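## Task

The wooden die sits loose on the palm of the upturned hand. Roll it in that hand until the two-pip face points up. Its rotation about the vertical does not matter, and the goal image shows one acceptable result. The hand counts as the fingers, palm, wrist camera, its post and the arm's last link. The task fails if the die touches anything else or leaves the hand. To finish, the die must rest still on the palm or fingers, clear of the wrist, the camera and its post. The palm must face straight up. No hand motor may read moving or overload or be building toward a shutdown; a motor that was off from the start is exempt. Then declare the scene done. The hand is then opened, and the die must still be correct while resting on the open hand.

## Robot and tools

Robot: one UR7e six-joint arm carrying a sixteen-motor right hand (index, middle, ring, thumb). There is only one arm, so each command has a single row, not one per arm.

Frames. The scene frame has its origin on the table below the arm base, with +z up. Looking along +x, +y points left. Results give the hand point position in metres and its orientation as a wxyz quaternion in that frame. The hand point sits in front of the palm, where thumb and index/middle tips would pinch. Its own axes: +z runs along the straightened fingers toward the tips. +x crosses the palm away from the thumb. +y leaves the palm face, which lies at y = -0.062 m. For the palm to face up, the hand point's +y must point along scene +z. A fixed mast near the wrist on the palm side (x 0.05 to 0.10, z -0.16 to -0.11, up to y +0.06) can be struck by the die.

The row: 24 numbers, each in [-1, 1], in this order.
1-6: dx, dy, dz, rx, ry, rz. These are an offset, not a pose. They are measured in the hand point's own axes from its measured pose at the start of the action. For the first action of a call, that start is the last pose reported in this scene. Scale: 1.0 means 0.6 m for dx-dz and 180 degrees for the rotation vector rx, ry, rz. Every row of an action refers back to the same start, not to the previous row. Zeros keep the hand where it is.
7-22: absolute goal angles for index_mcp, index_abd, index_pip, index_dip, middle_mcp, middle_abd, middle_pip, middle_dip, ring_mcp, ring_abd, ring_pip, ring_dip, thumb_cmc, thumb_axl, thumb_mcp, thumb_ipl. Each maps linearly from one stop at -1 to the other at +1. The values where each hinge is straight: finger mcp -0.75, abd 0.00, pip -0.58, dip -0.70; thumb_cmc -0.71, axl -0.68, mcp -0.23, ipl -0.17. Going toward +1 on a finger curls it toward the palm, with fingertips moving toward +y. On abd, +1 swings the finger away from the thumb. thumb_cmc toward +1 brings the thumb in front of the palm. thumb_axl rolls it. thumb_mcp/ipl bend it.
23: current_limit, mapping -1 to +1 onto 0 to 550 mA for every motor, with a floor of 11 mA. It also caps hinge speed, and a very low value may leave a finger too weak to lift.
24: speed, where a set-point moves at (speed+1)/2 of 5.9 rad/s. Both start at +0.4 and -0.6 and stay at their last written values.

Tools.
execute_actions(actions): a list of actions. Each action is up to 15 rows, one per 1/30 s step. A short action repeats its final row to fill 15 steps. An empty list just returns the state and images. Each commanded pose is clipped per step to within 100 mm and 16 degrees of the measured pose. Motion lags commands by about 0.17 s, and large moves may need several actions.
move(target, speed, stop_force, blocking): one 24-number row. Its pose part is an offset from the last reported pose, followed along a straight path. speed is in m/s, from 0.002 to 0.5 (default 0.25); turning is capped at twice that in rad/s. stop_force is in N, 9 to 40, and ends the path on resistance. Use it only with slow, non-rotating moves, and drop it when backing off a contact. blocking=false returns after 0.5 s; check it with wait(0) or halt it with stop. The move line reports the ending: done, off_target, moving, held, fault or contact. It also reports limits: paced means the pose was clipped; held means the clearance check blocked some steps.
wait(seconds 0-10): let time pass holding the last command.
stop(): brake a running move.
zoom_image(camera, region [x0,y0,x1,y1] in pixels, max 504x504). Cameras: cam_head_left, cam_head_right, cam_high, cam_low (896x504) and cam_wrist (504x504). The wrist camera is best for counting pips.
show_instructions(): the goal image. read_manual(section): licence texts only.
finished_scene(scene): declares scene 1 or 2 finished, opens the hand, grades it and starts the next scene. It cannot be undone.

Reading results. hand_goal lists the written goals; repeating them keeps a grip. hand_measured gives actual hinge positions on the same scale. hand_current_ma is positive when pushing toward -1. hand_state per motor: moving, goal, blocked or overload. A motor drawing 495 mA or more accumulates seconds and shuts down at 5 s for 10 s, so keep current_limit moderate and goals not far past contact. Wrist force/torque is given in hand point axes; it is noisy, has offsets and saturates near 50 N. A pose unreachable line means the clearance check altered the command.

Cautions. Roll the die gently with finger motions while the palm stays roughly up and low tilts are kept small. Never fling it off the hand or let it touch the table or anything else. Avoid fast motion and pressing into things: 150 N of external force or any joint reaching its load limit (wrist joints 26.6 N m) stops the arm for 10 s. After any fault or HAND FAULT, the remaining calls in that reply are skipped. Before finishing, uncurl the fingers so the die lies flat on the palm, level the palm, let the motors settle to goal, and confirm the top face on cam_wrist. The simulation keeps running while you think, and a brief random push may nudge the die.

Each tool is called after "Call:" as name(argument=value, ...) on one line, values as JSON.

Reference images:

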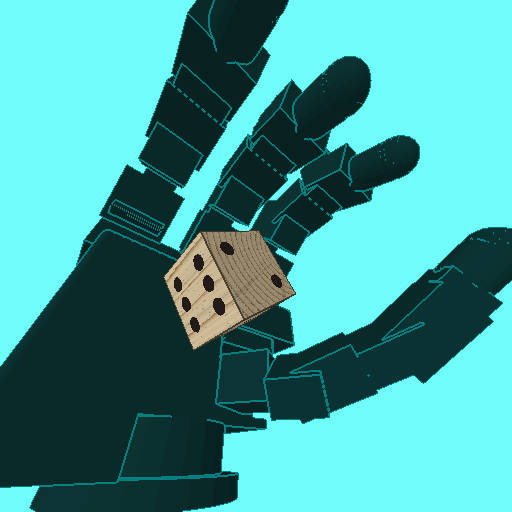

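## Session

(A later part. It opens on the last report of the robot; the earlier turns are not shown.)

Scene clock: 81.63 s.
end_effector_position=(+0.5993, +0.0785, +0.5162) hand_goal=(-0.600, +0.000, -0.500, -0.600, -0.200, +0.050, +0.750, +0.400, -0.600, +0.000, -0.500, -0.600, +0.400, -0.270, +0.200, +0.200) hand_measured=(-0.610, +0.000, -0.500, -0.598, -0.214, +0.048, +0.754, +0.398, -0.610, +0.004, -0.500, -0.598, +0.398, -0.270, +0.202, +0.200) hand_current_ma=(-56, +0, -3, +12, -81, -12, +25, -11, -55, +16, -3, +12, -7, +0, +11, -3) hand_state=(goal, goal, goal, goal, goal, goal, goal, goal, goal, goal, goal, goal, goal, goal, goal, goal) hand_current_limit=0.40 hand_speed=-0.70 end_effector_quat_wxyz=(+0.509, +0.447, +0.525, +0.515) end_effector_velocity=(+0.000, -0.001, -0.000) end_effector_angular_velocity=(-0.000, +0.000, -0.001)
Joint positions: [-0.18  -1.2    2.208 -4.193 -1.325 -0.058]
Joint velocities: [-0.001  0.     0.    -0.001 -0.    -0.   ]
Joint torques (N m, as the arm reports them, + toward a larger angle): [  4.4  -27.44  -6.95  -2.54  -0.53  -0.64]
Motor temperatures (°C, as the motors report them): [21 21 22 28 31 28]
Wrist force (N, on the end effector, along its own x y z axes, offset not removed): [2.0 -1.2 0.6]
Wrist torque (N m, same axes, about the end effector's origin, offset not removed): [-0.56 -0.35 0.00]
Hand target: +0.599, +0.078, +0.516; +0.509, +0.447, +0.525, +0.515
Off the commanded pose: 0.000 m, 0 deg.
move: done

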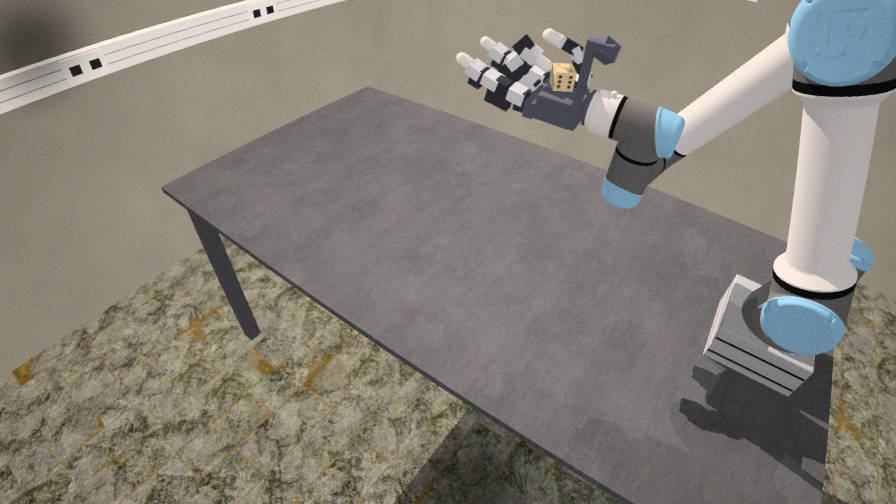

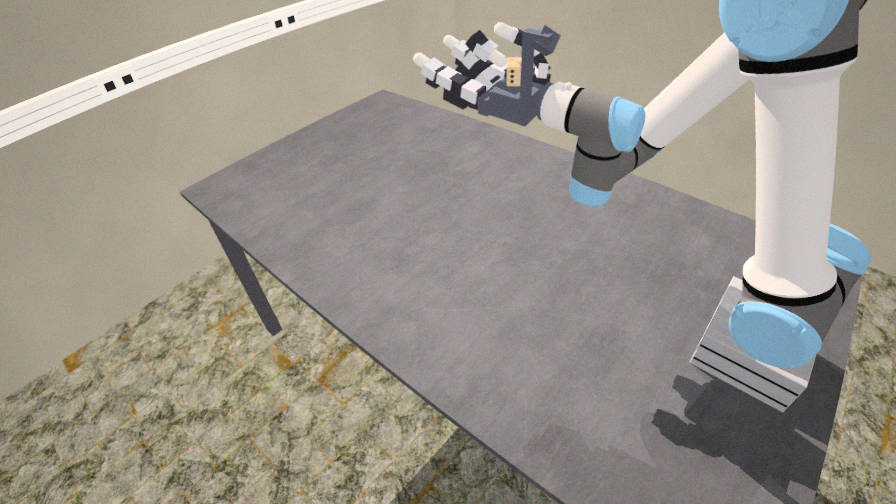

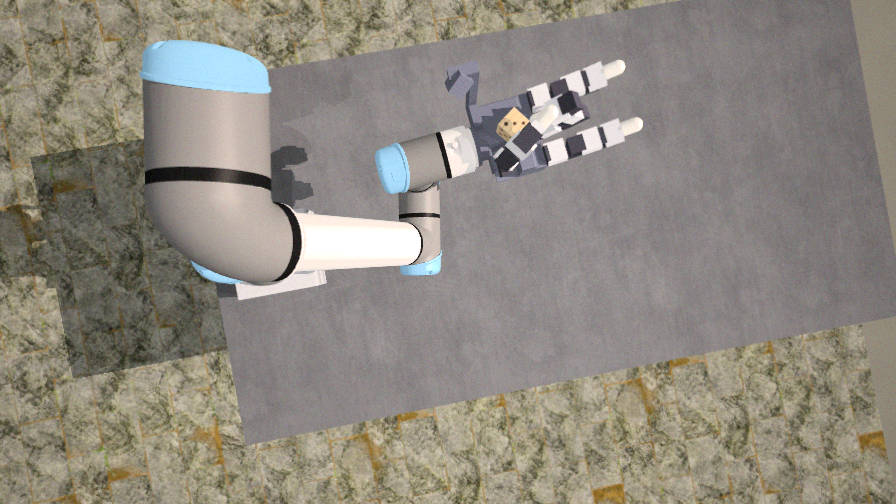

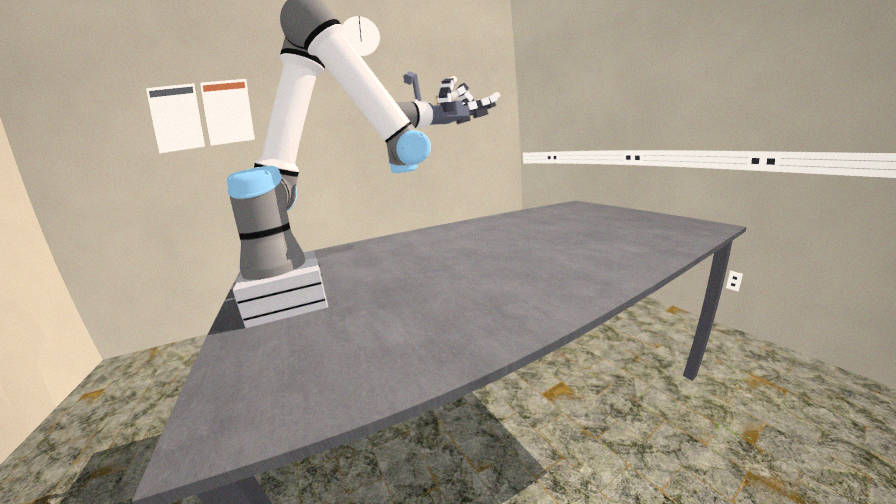

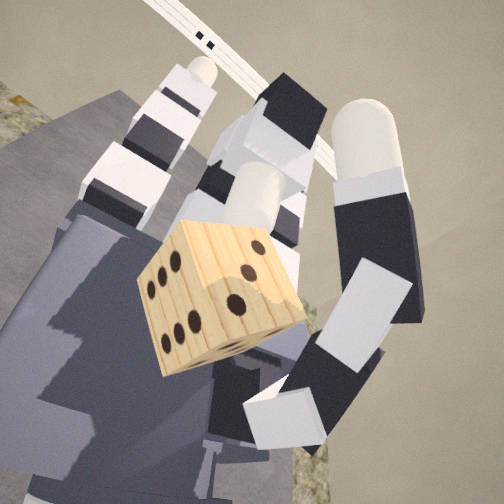

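Call:
move(target=[0,0,0,0,0,0,-0.6,0,-0.5,-0.6,-0.2,0.05,0.75,0.4,-0.6,0,-0.5,-0.6,-0.25,-0.27,0.2,0.2,0.4,-0.6])

Call:
move(target=[0,0,0,0,0,0,-0.6,0,-0.5,-0.6,-0.2,0.05,0.75,0.4,-0.6,0,-0.5,-0.6,-0.25,-0.27,0.45,0.5,0.4,-0.7])

Call:
zoom_image(camera="cam_high", region=[440, 50, 620, 190])

Call:
zoom_image(camera="cam_head_left", region=[480, 10, 640, 130])

Scene clock: 87.53 s.
end_effector_position=(+0.5993, +0.0785, +0.5162) hand_goal=(-0.600, +0.000, -0.500, -0.600, -0.200, +0.050, +0.750, +0.400, -0.600, +0.000, -0.500, -0.600, -0.250, -0.270, +0.200, +0.200) hand_measured=(-0.610, +0.000, -0.500, -0.598, -0.214, +0.048, +0.754, +0.398, -0.610, +0.004, -0.500, -0.598, -0.254, -0.270, +0.202, +0.200) hand_current_ma=(-56, +0, -3, +12, -81, -12, +25, -11, -55, +16, -3, +12, -20, -5, +13, -3) hand_state=(goal, goal, goal, goal, goal, goal, goal, goal, goal, goal, goal, goal, goal, goal, goal, goal) hand_current_limit=0.40 hand_speed=-0.60 end_effector_quat_wxyz=(+0.509, +0.447, +0.525, +0.515) end_effector_velocity=(+0.000, -0.001, +0.000) end_effector_angular_velocity=(+0.000, -0.001, -0.002)
Joint positions: [-0.18  -1.2    2.208 -4.193 -1.325 -0.058]
Joint velocities: [-0.     0.    -0.    -0.    -0.001  0.   ]
Joint torques (N m, as the arm reports them, + toward a larger angle): [  4.13 -27.67  -9.07  -2.67  -1.02  -0.67]
Motor temperatures (°C, as the motors report them): [21 21 22 28 31 28]
Wrist force (N, on the end effector, along its own x y z axes, offset not removed): [-1.0 -0.5 0.0]
Wrist torque (N m, same axes, about the end effector's origin, offset not removed): [-0.12 0.13 -0.14]
Hand target: +0.599, +0.078, +0.516; +0.509, +0.447, +0.525, +0.515
Off the commanded pose: 0.000 m, 0 deg.
move: done

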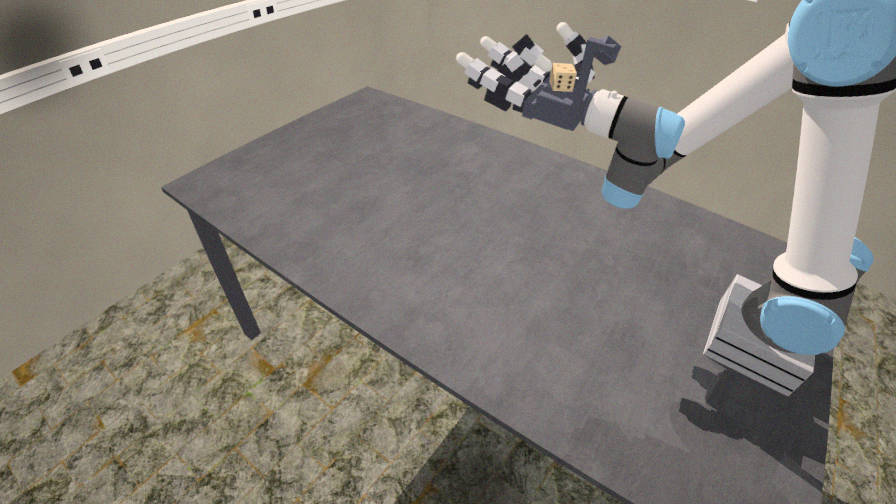

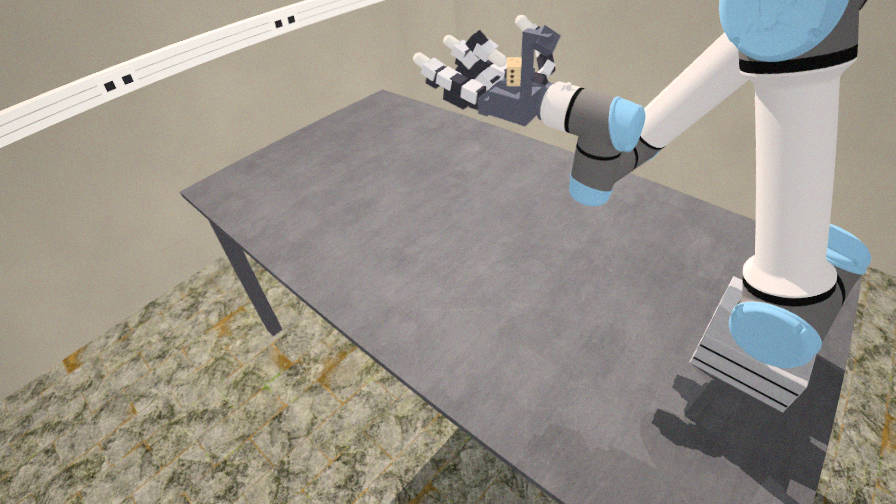

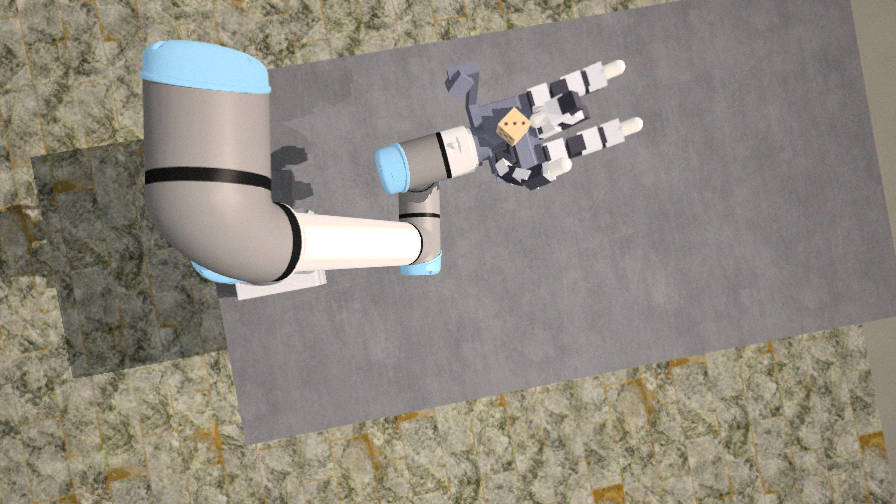

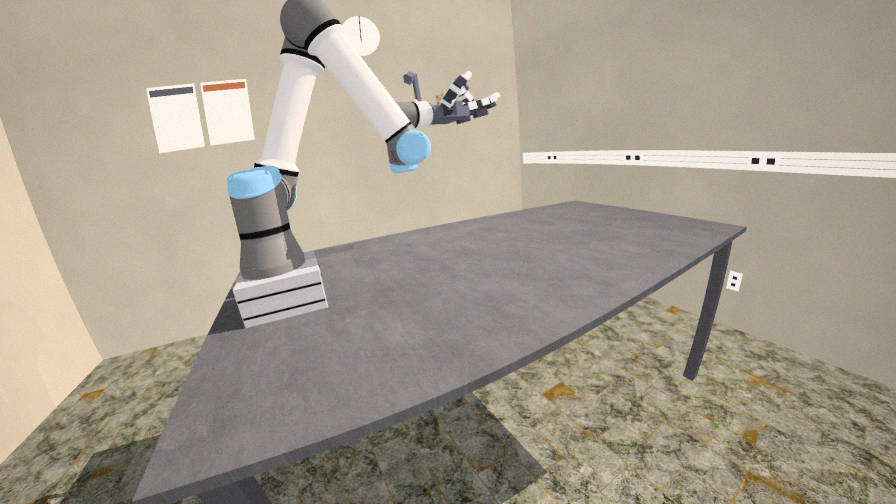

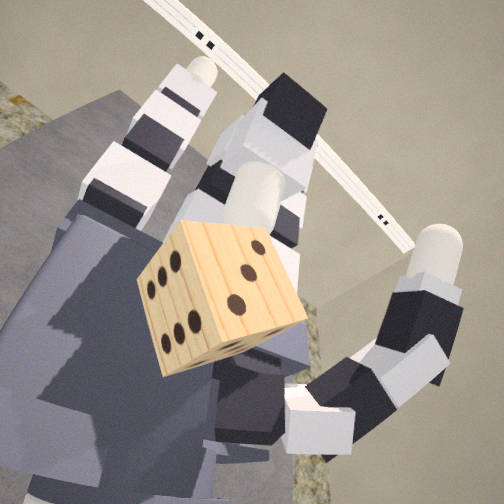

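Scene clock: 88.37 s.
end_effector_position=(+0.5993, +0.0785, +0.5162) hand_goal=(-0.600, +0.000, -0.500, -0.600, -0.200, +0.050, +0.750, +0.400, -0.600, +0.000, -0.500, -0.600, -0.250, -0.270, +0.450, +0.500) hand_measured=(-0.610, +0.000, -0.500, -0.598, -0.214, +0.048, +0.754, +0.398, -0.610, +0.004, -0.500, -0.598, -0.254, -0.272, +0.450, +0.500) hand_current_ma=(-56, +0, -3, +12, -81, -12, +25, -11, -55, +16, -3, +12, -22, -8, +3, -6) hand_state=(goal, goal, goal, goal, goal, goal, goal, goal, goal, goal, goal, goal, goal, goal, goal, goal) hand_current_limit=0.40 hand_speed=-0.70 end_effector_quat_wxyz=(+0.509, +0.447, +0.525, +0.515) end_effector_velocity=(-0.000, +0.000, -0.000) end_effector_angular_velocity=(-0.000, +0.000, +0.001)
Joint positions: [-0.18  -1.2    2.208 -4.193 -1.325 -0.058]
Joint velocities: [-0.    -0.     0.     0.     0.001 -0.   ]
Joint torques (N m, as the arm reports them, + toward a larger angle): [  4.59 -27.89  -8.11  -2.84  -0.81  -0.35]
Motor temperatures (°C, as the motors report them): [21 21 22 28 31 28]
Wrist force (N, on the end effector, along its own x y z axes, offset not removed): [-0.6 -2.4 -1.6]
Wrist torque (N m, same axes, about the end effector's origin, offset not removed): [-0.31 0.10 -0.18]
Hand target: +0.599, +0.078, +0.516; +0.509, +0.447, +0.525, +0.515
Off the commanded pose: 0.000 m, 0 deg.
move: done

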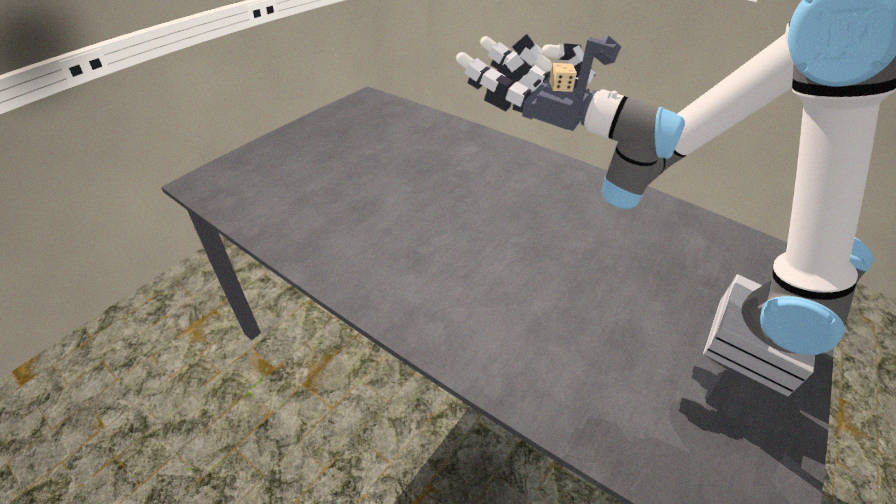

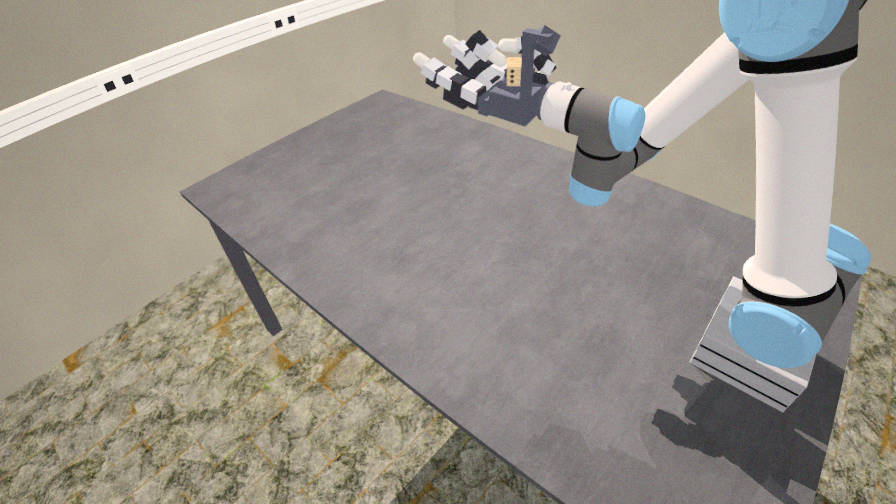

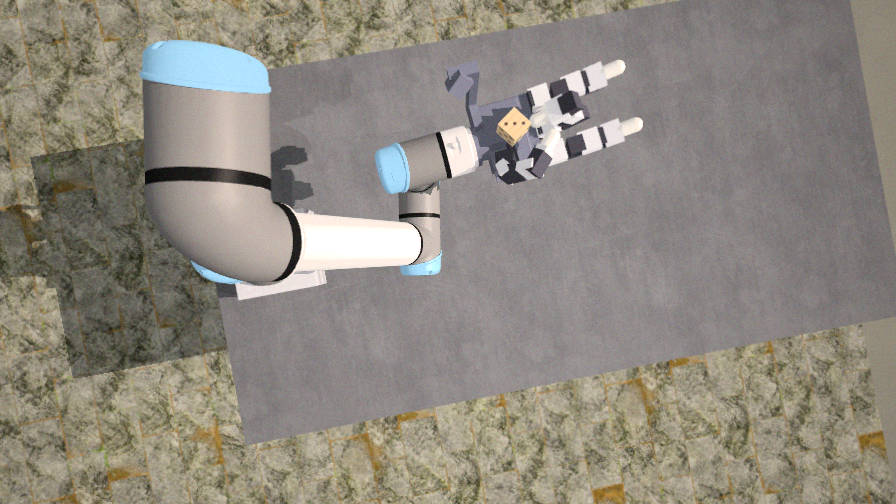

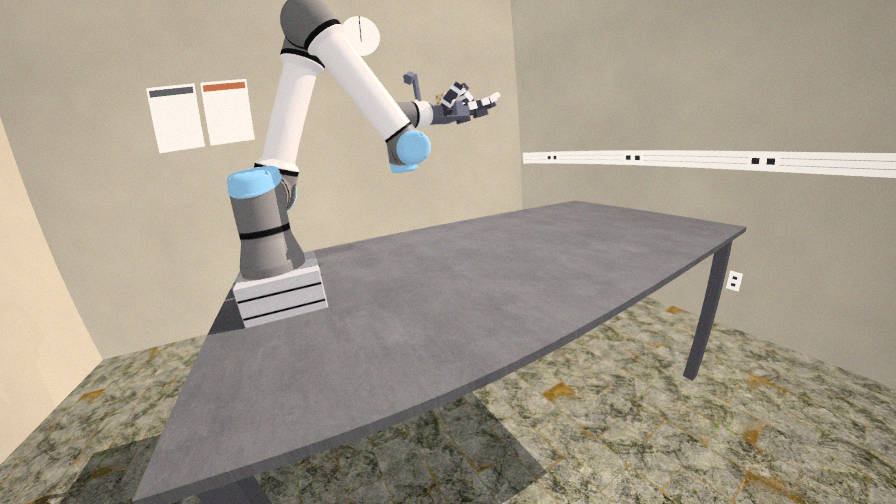

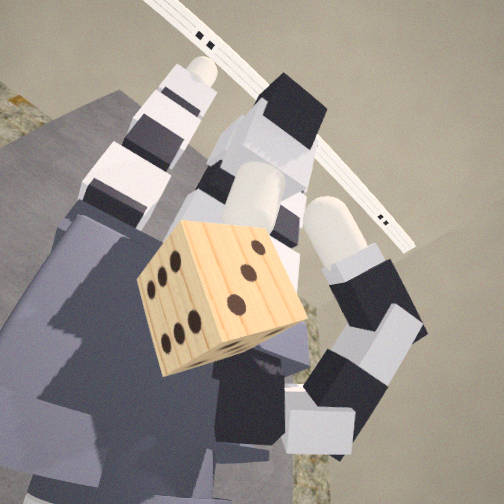

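Region (440, 50, 620, 190) of cam_high's 896x504 image, scaled by 2.800, with more detail than that image has.

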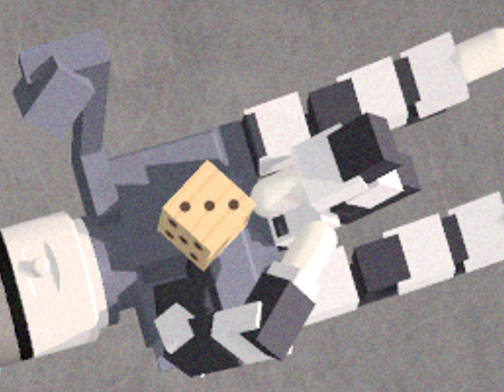

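Region (480, 10, 640, 130) of cam_head_left's 896x504 image, scaled by 3.150, with more detail than that image has; it fills the top 378 rows of this view, and the rest is white.

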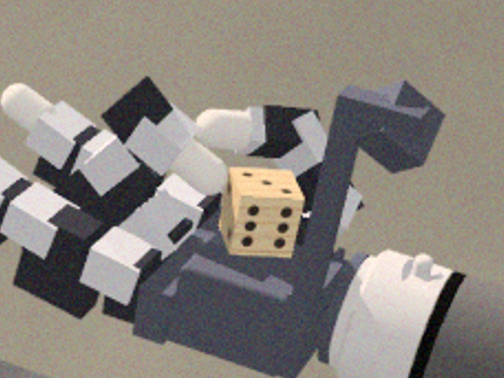

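Call:
move(target=[0,0,0,0,0,0,-0.6,0,-0.5,-0.6,-0.2,0.05,0.75,0.4,-0.6,0,-0.5,-0.6,0.15,0.0,0.1,0.2,0.4,-0.6])

Call:
move(target=[0,0,0,0,0,0,-0.6,0,-0.5,-0.6,-0.2,0.05,0.75,0.4,-0.6,0,-0.5,-0.6,0.15,0.0,0.3,0.6,0.4,-0.7])

Call:
zoom_image(camera="cam_high", region=[440, 50, 620, 190])

Call:
zoom_image(camera="cam_head_left", region=[480, 10, 640, 130])

Scene clock: 101.47 s.
end_effector_position=(+0.5993, +0.0785, +0.5162) hand_goal=(-0.600, +0.000, -0.500, -0.600, -0.200, +0.050, +0.750, +0.400, -0.600, +0.000, -0.500, -0.600, +0.150, +0.000, +0.100, +0.200) hand_measured=(-0.610, +0.000, -0.500, -0.598, -0.214, +0.048, +0.754, +0.398, -0.610, +0.004, -0.500, -0.598, +0.144, -0.004, +0.104, +0.204) hand_current_ma=(-56, +0, -3, +12, -81, -12, +25, -11, -55, +16, -3, +12, -30, -23, +33, +28) hand_state=(goal, goal, goal, goal, goal, goal, goal, goal, goal, goal, goal, goal, goal, goal, goal, goal) hand_current_limit=0.40 hand_speed=-0.60 end_effector_quat_wxyz=(+0.509, +0.447, +0.525, +0.515) end_effector_velocity=(-0.000, -0.001, +0.000) end_effector_angular_velocity=(+0.000, -0.000, -0.001)
Joint positions: [-0.18  -1.2    2.208 -4.193 -1.325 -0.058]
Joint velocities: [-0.001 -0.001  0.     0.    -0.001  0.   ]
Joint torques (N m, as the arm reports them, + toward a larger angle): [  4.37 -27.33  -7.39  -2.69  -0.47  -0.51]
Motor temperatures (°C, as the motors report them): [21 21 22 28 31 28]
Wrist force (N, on the end effector, along its own x y z axes, offset not removed): [-1.6 -3.5 -2.3]
Wrist torque (N m, same axes, about the end effector's origin, offset not removed): [-0.49 0.37 -0.38]
Hand target: +0.599, +0.078, +0.516; +0.509, +0.447, +0.525, +0.515
Off the commanded pose: 0.000 m, 0 deg.
move: done

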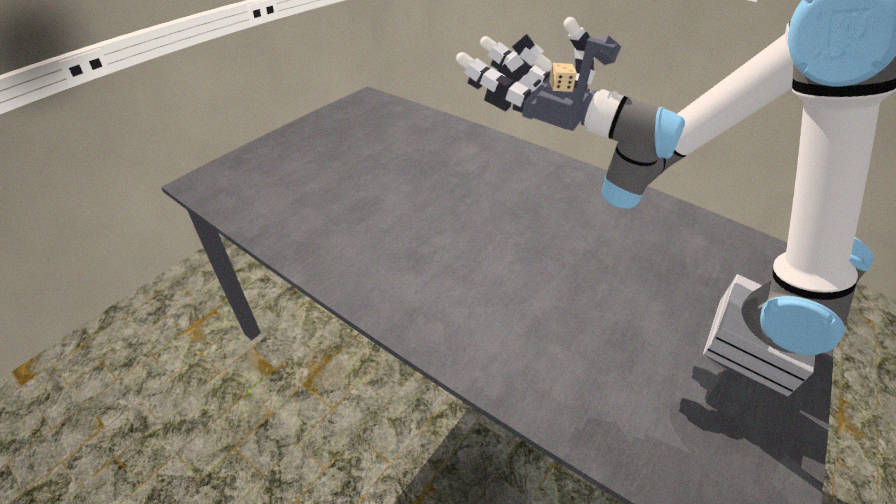

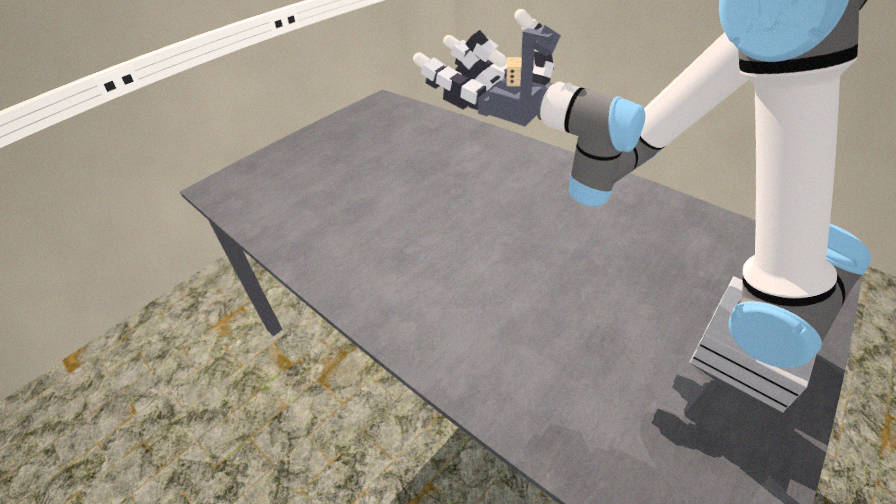

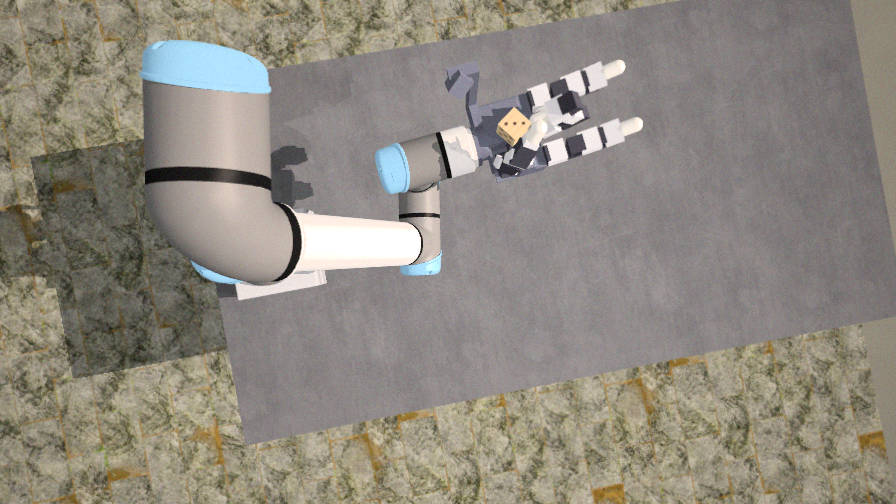

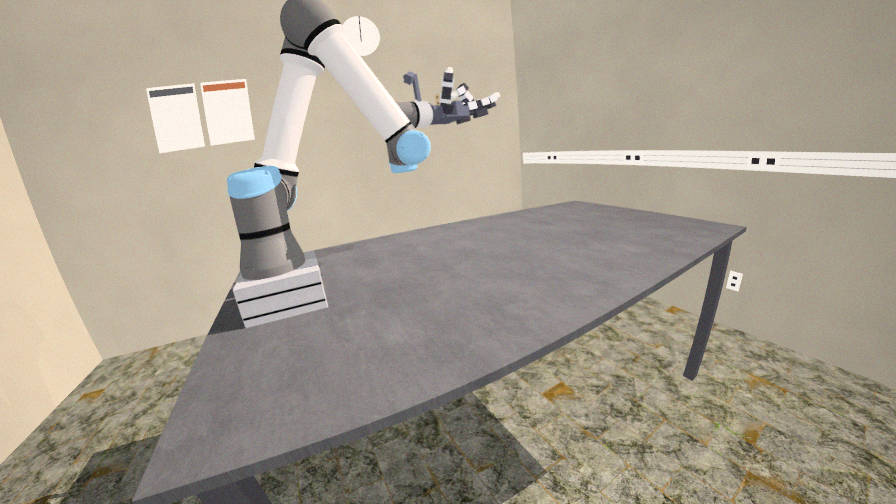

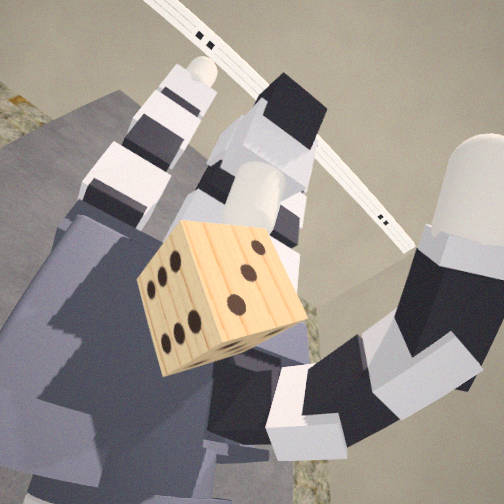

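Scene clock: 102.47 s.
end_effector_position=(+0.5993, +0.0785, +0.5162) hand_goal=(-0.600, +0.000, -0.500, -0.600, -0.200, +0.050, +0.750, +0.400, -0.600, +0.000, -0.500, -0.600, +0.150, +0.000, +0.300, +0.600) hand_measured=(-0.610, +0.000, -0.500, -0.598, -0.214, +0.048, +0.754, +0.398, -0.610, +0.004, -0.500, -0.598, +0.148, -0.004, +0.302, +0.600) hand_current_ma=(-56, +0, -3, +12, -81, -12, +25, -11, -55, +16, -3, +12, -10, -23, +8, -3) hand_state=(goal, goal, goal, goal, goal, goal, goal, goal, goal, goal, goal, goal, goal, goal, goal, goal) hand_current_limit=0.40 hand_speed=-0.70 end_effector_quat_wxyz=(+0.509, +0.447, +0.525, +0.515) end_effector_velocity=(+0.000, +0.001, -0.000) end_effector_angular_velocity=(-0.000, +0.000, +0.002)
Joint positions: [-0.18  -1.2    2.208 -4.193 -1.325 -0.058]
Joint velocities: [ 0.     0.     0.    -0.     0.002 -0.   ]
Joint torques (N m, as the arm reports them, + toward a larger angle): [  4.36 -27.36  -7.75  -2.6   -0.58  -0.39]
Motor temperatures (°C, as the motors report them): [21 21 22 28 31 28]
Wrist force (N, on the end effector, along its own x y z axes, offset not removed): [0.6 0.6 1.3]
Wrist torque (N m, same axes, about the end effector's origin, offset not removed): [-0.19 -0.05 -0.07]
Hand target: +0.599, +0.078, +0.516; +0.509, +0.447, +0.525, +0.515
Off the commanded pose: 0.000 m, 0 deg.
move: done

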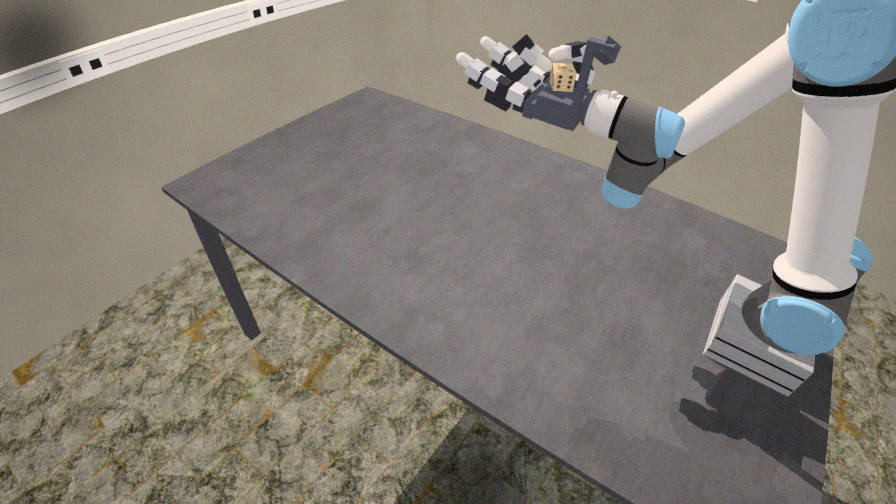

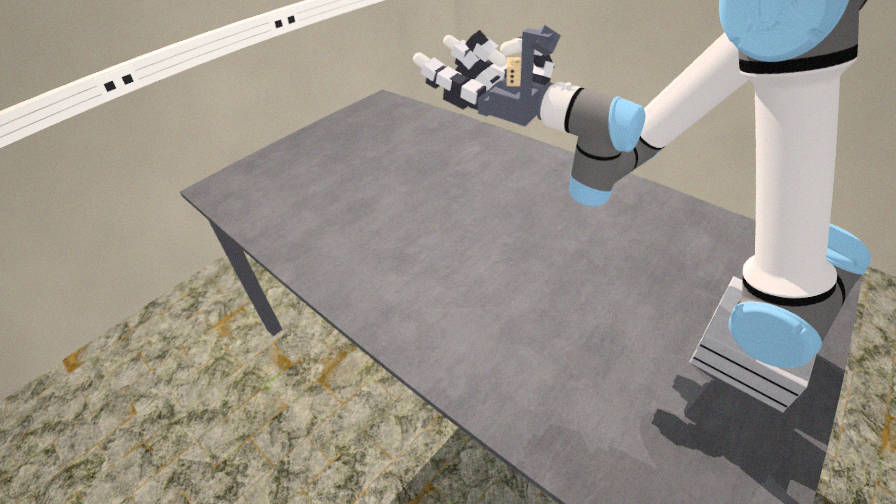

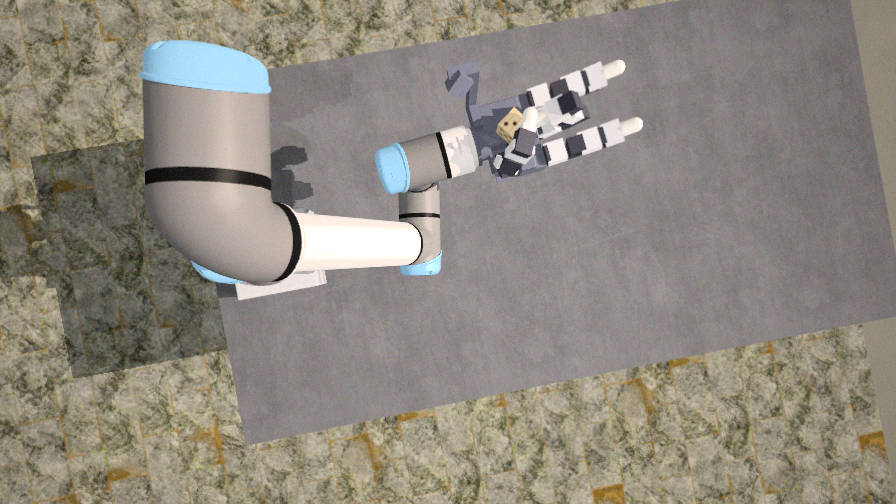

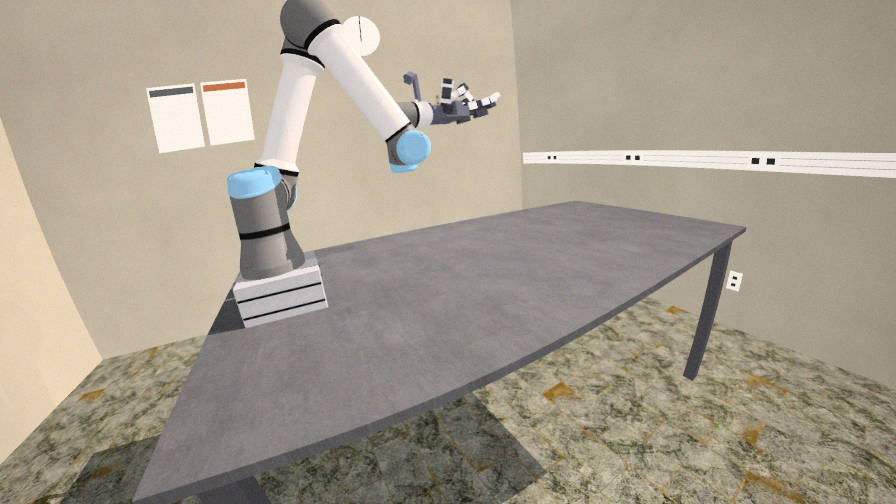

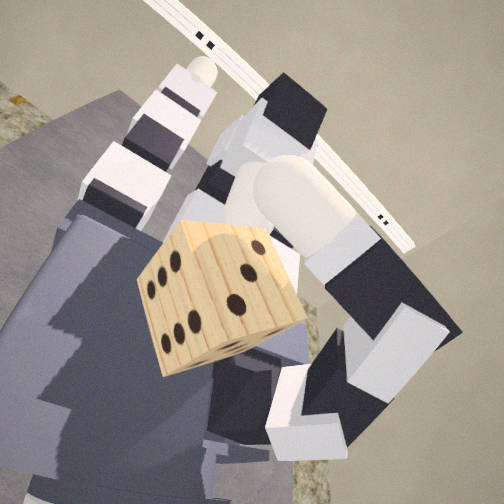

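Region (440, 50, 620, 190) of cam_high's 896x504 image, scaled by 2.800, with more detail than that image has.

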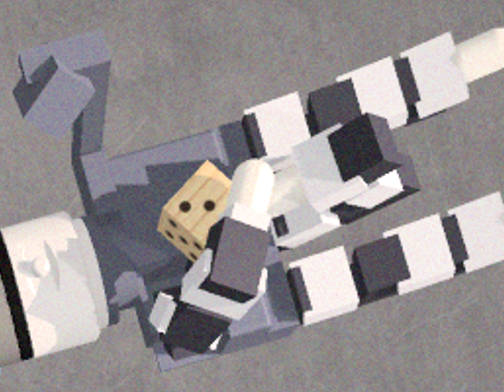

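Region (480, 10, 640, 130) of cam_head_left's 896x504 image, scaled by 3.150, with more detail than that image has; it fills the top 378 rows of this view, and the rest is white.

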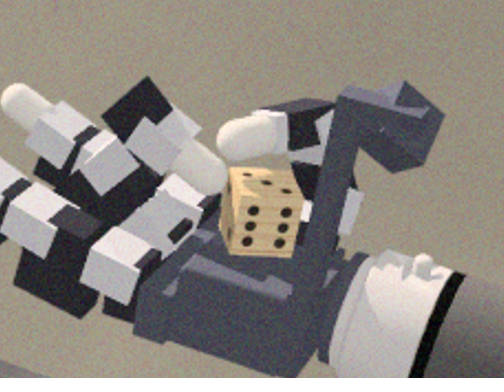

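Call:
move(target=[0,0,0,0,0,0,-0.6,0,-0.5,-0.6,-0.6,0.0,-0.5,-0.6,-0.6,0,-0.5,-0.6,0.15,0.0,0.35,0.85,0.4,-0.7])

Call:
zoom_image(camera="cam_high", region=[440, 50, 620, 190])

Call:
zoom_image(camera="cam_head_left", region=[480, 10, 640, 130])

Scene clock: 111.90 s.
end_effector_position=(+0.5993, +0.0785, +0.5162) hand_goal=(-0.600, +0.000, -0.500, -0.600, -0.600, +0.000, -0.500, -0.600, -0.600, +0.000, -0.500, -0.600, +0.150, +0.000, +0.350, +0.850) hand_measured=(-0.610, +0.000, -0.500, -0.598, -0.610, +0.004, -0.500, -0.598, -0.610, +0.004, -0.500, -0.598, +0.134, +0.004, +0.324, +0.694) hand_current_ma=(-56, +0, -3, +12, -52, +16, -2, +11, -55, +16, -3, +12, -78, +23, -168, -385) hand_state=(goal, goal, goal, goal, goal, goal, goal, goal, goal, goal, goal, goal, goal, goal, blocked, blocked) hand_current_limit=0.40 hand_speed=-0.70 end_effector_quat_wxyz=(+0.509, +0.447, +0.525, +0.515) end_effector_velocity=(-0.000, -0.000, +0.001) end_effector_angular_velocity=(-0.000, -0.001, -0.002)
Joint positions: [-0.18  -1.2    2.208 -4.193 -1.325 -0.058]
Joint velocities: [ 0.    -0.001 -0.    -0.001 -0.002  0.   ]
Joint torques (N m, as the arm reports them, + toward a larger angle): [  3.55 -27.43  -7.56  -2.72  -0.49  -0.32]
Motor temperatures (°C, as the motors report them): [21 21 22 28 31 28]
Wrist force (N, on the end effector, along its own x y z axes, offset not removed): [0.7 0.2 -2.7]
Wrist torque (N m, same axes, about the end effector's origin, offset not removed): [0.14 -0.08 -0.08]
Hand target: +0.599, +0.078, +0.516; +0.509, +0.447, +0.525, +0.515
Off the commanded pose: 0.000 m, 0 deg.
move: done

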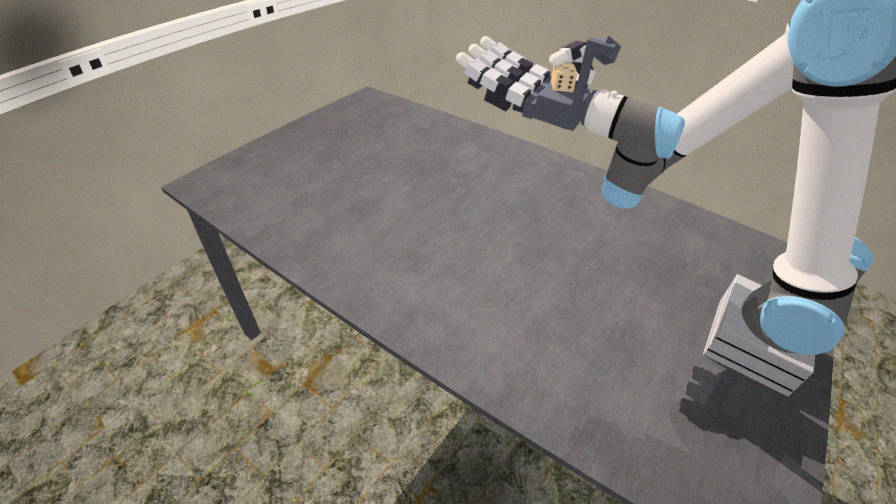

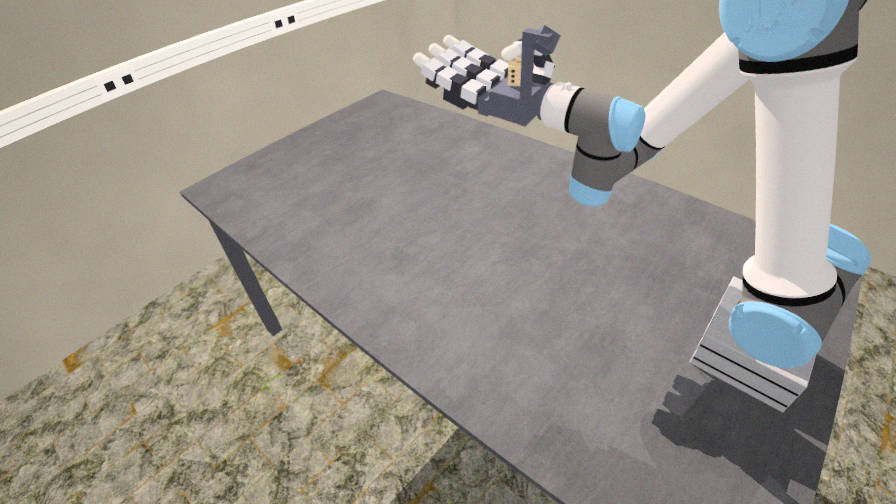

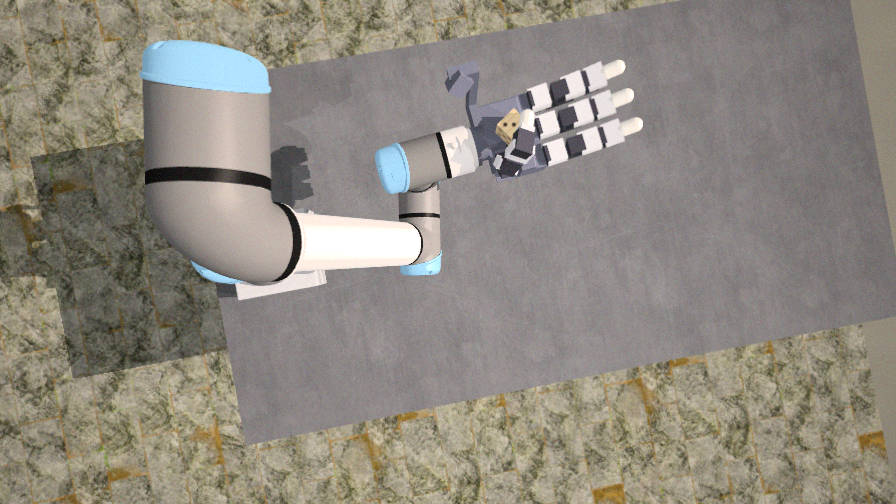

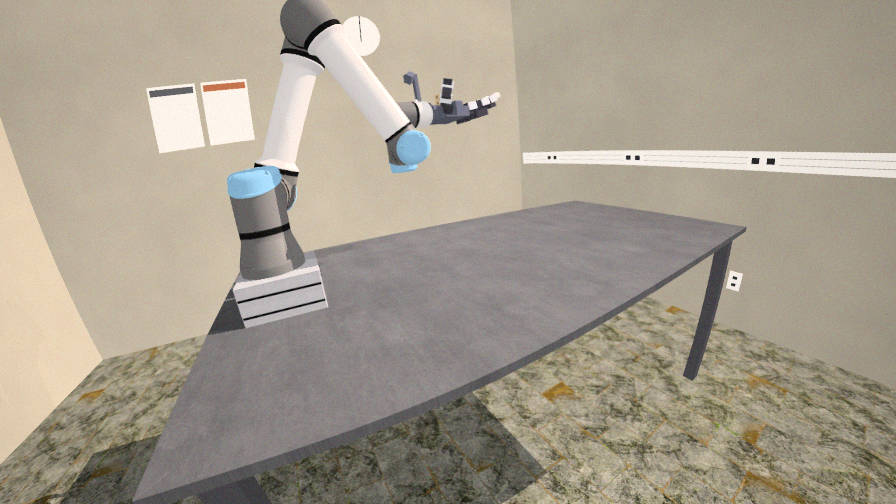

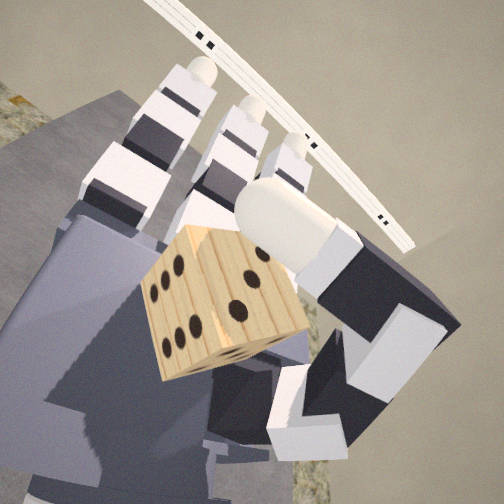

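Region (440, 50, 620, 190) of cam_high's 896x504 image, scaled by 2.800, with more detail than that image has.

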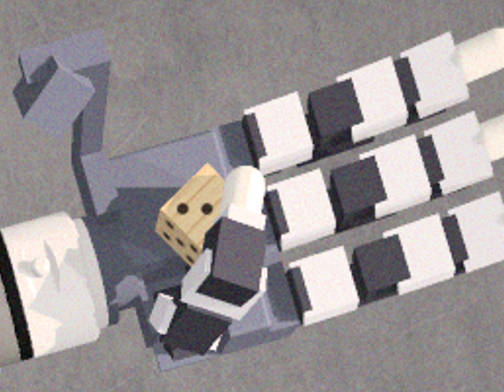

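Region (480, 10, 640, 130) of cam_head_left's 896x504 image, scaled by 3.150, with more detail than that image has; it fills the top 378 rows of this view, and the rest is white.

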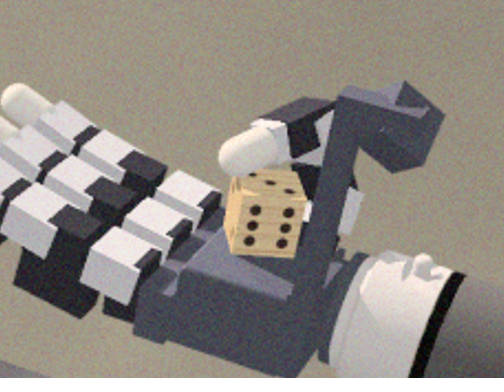

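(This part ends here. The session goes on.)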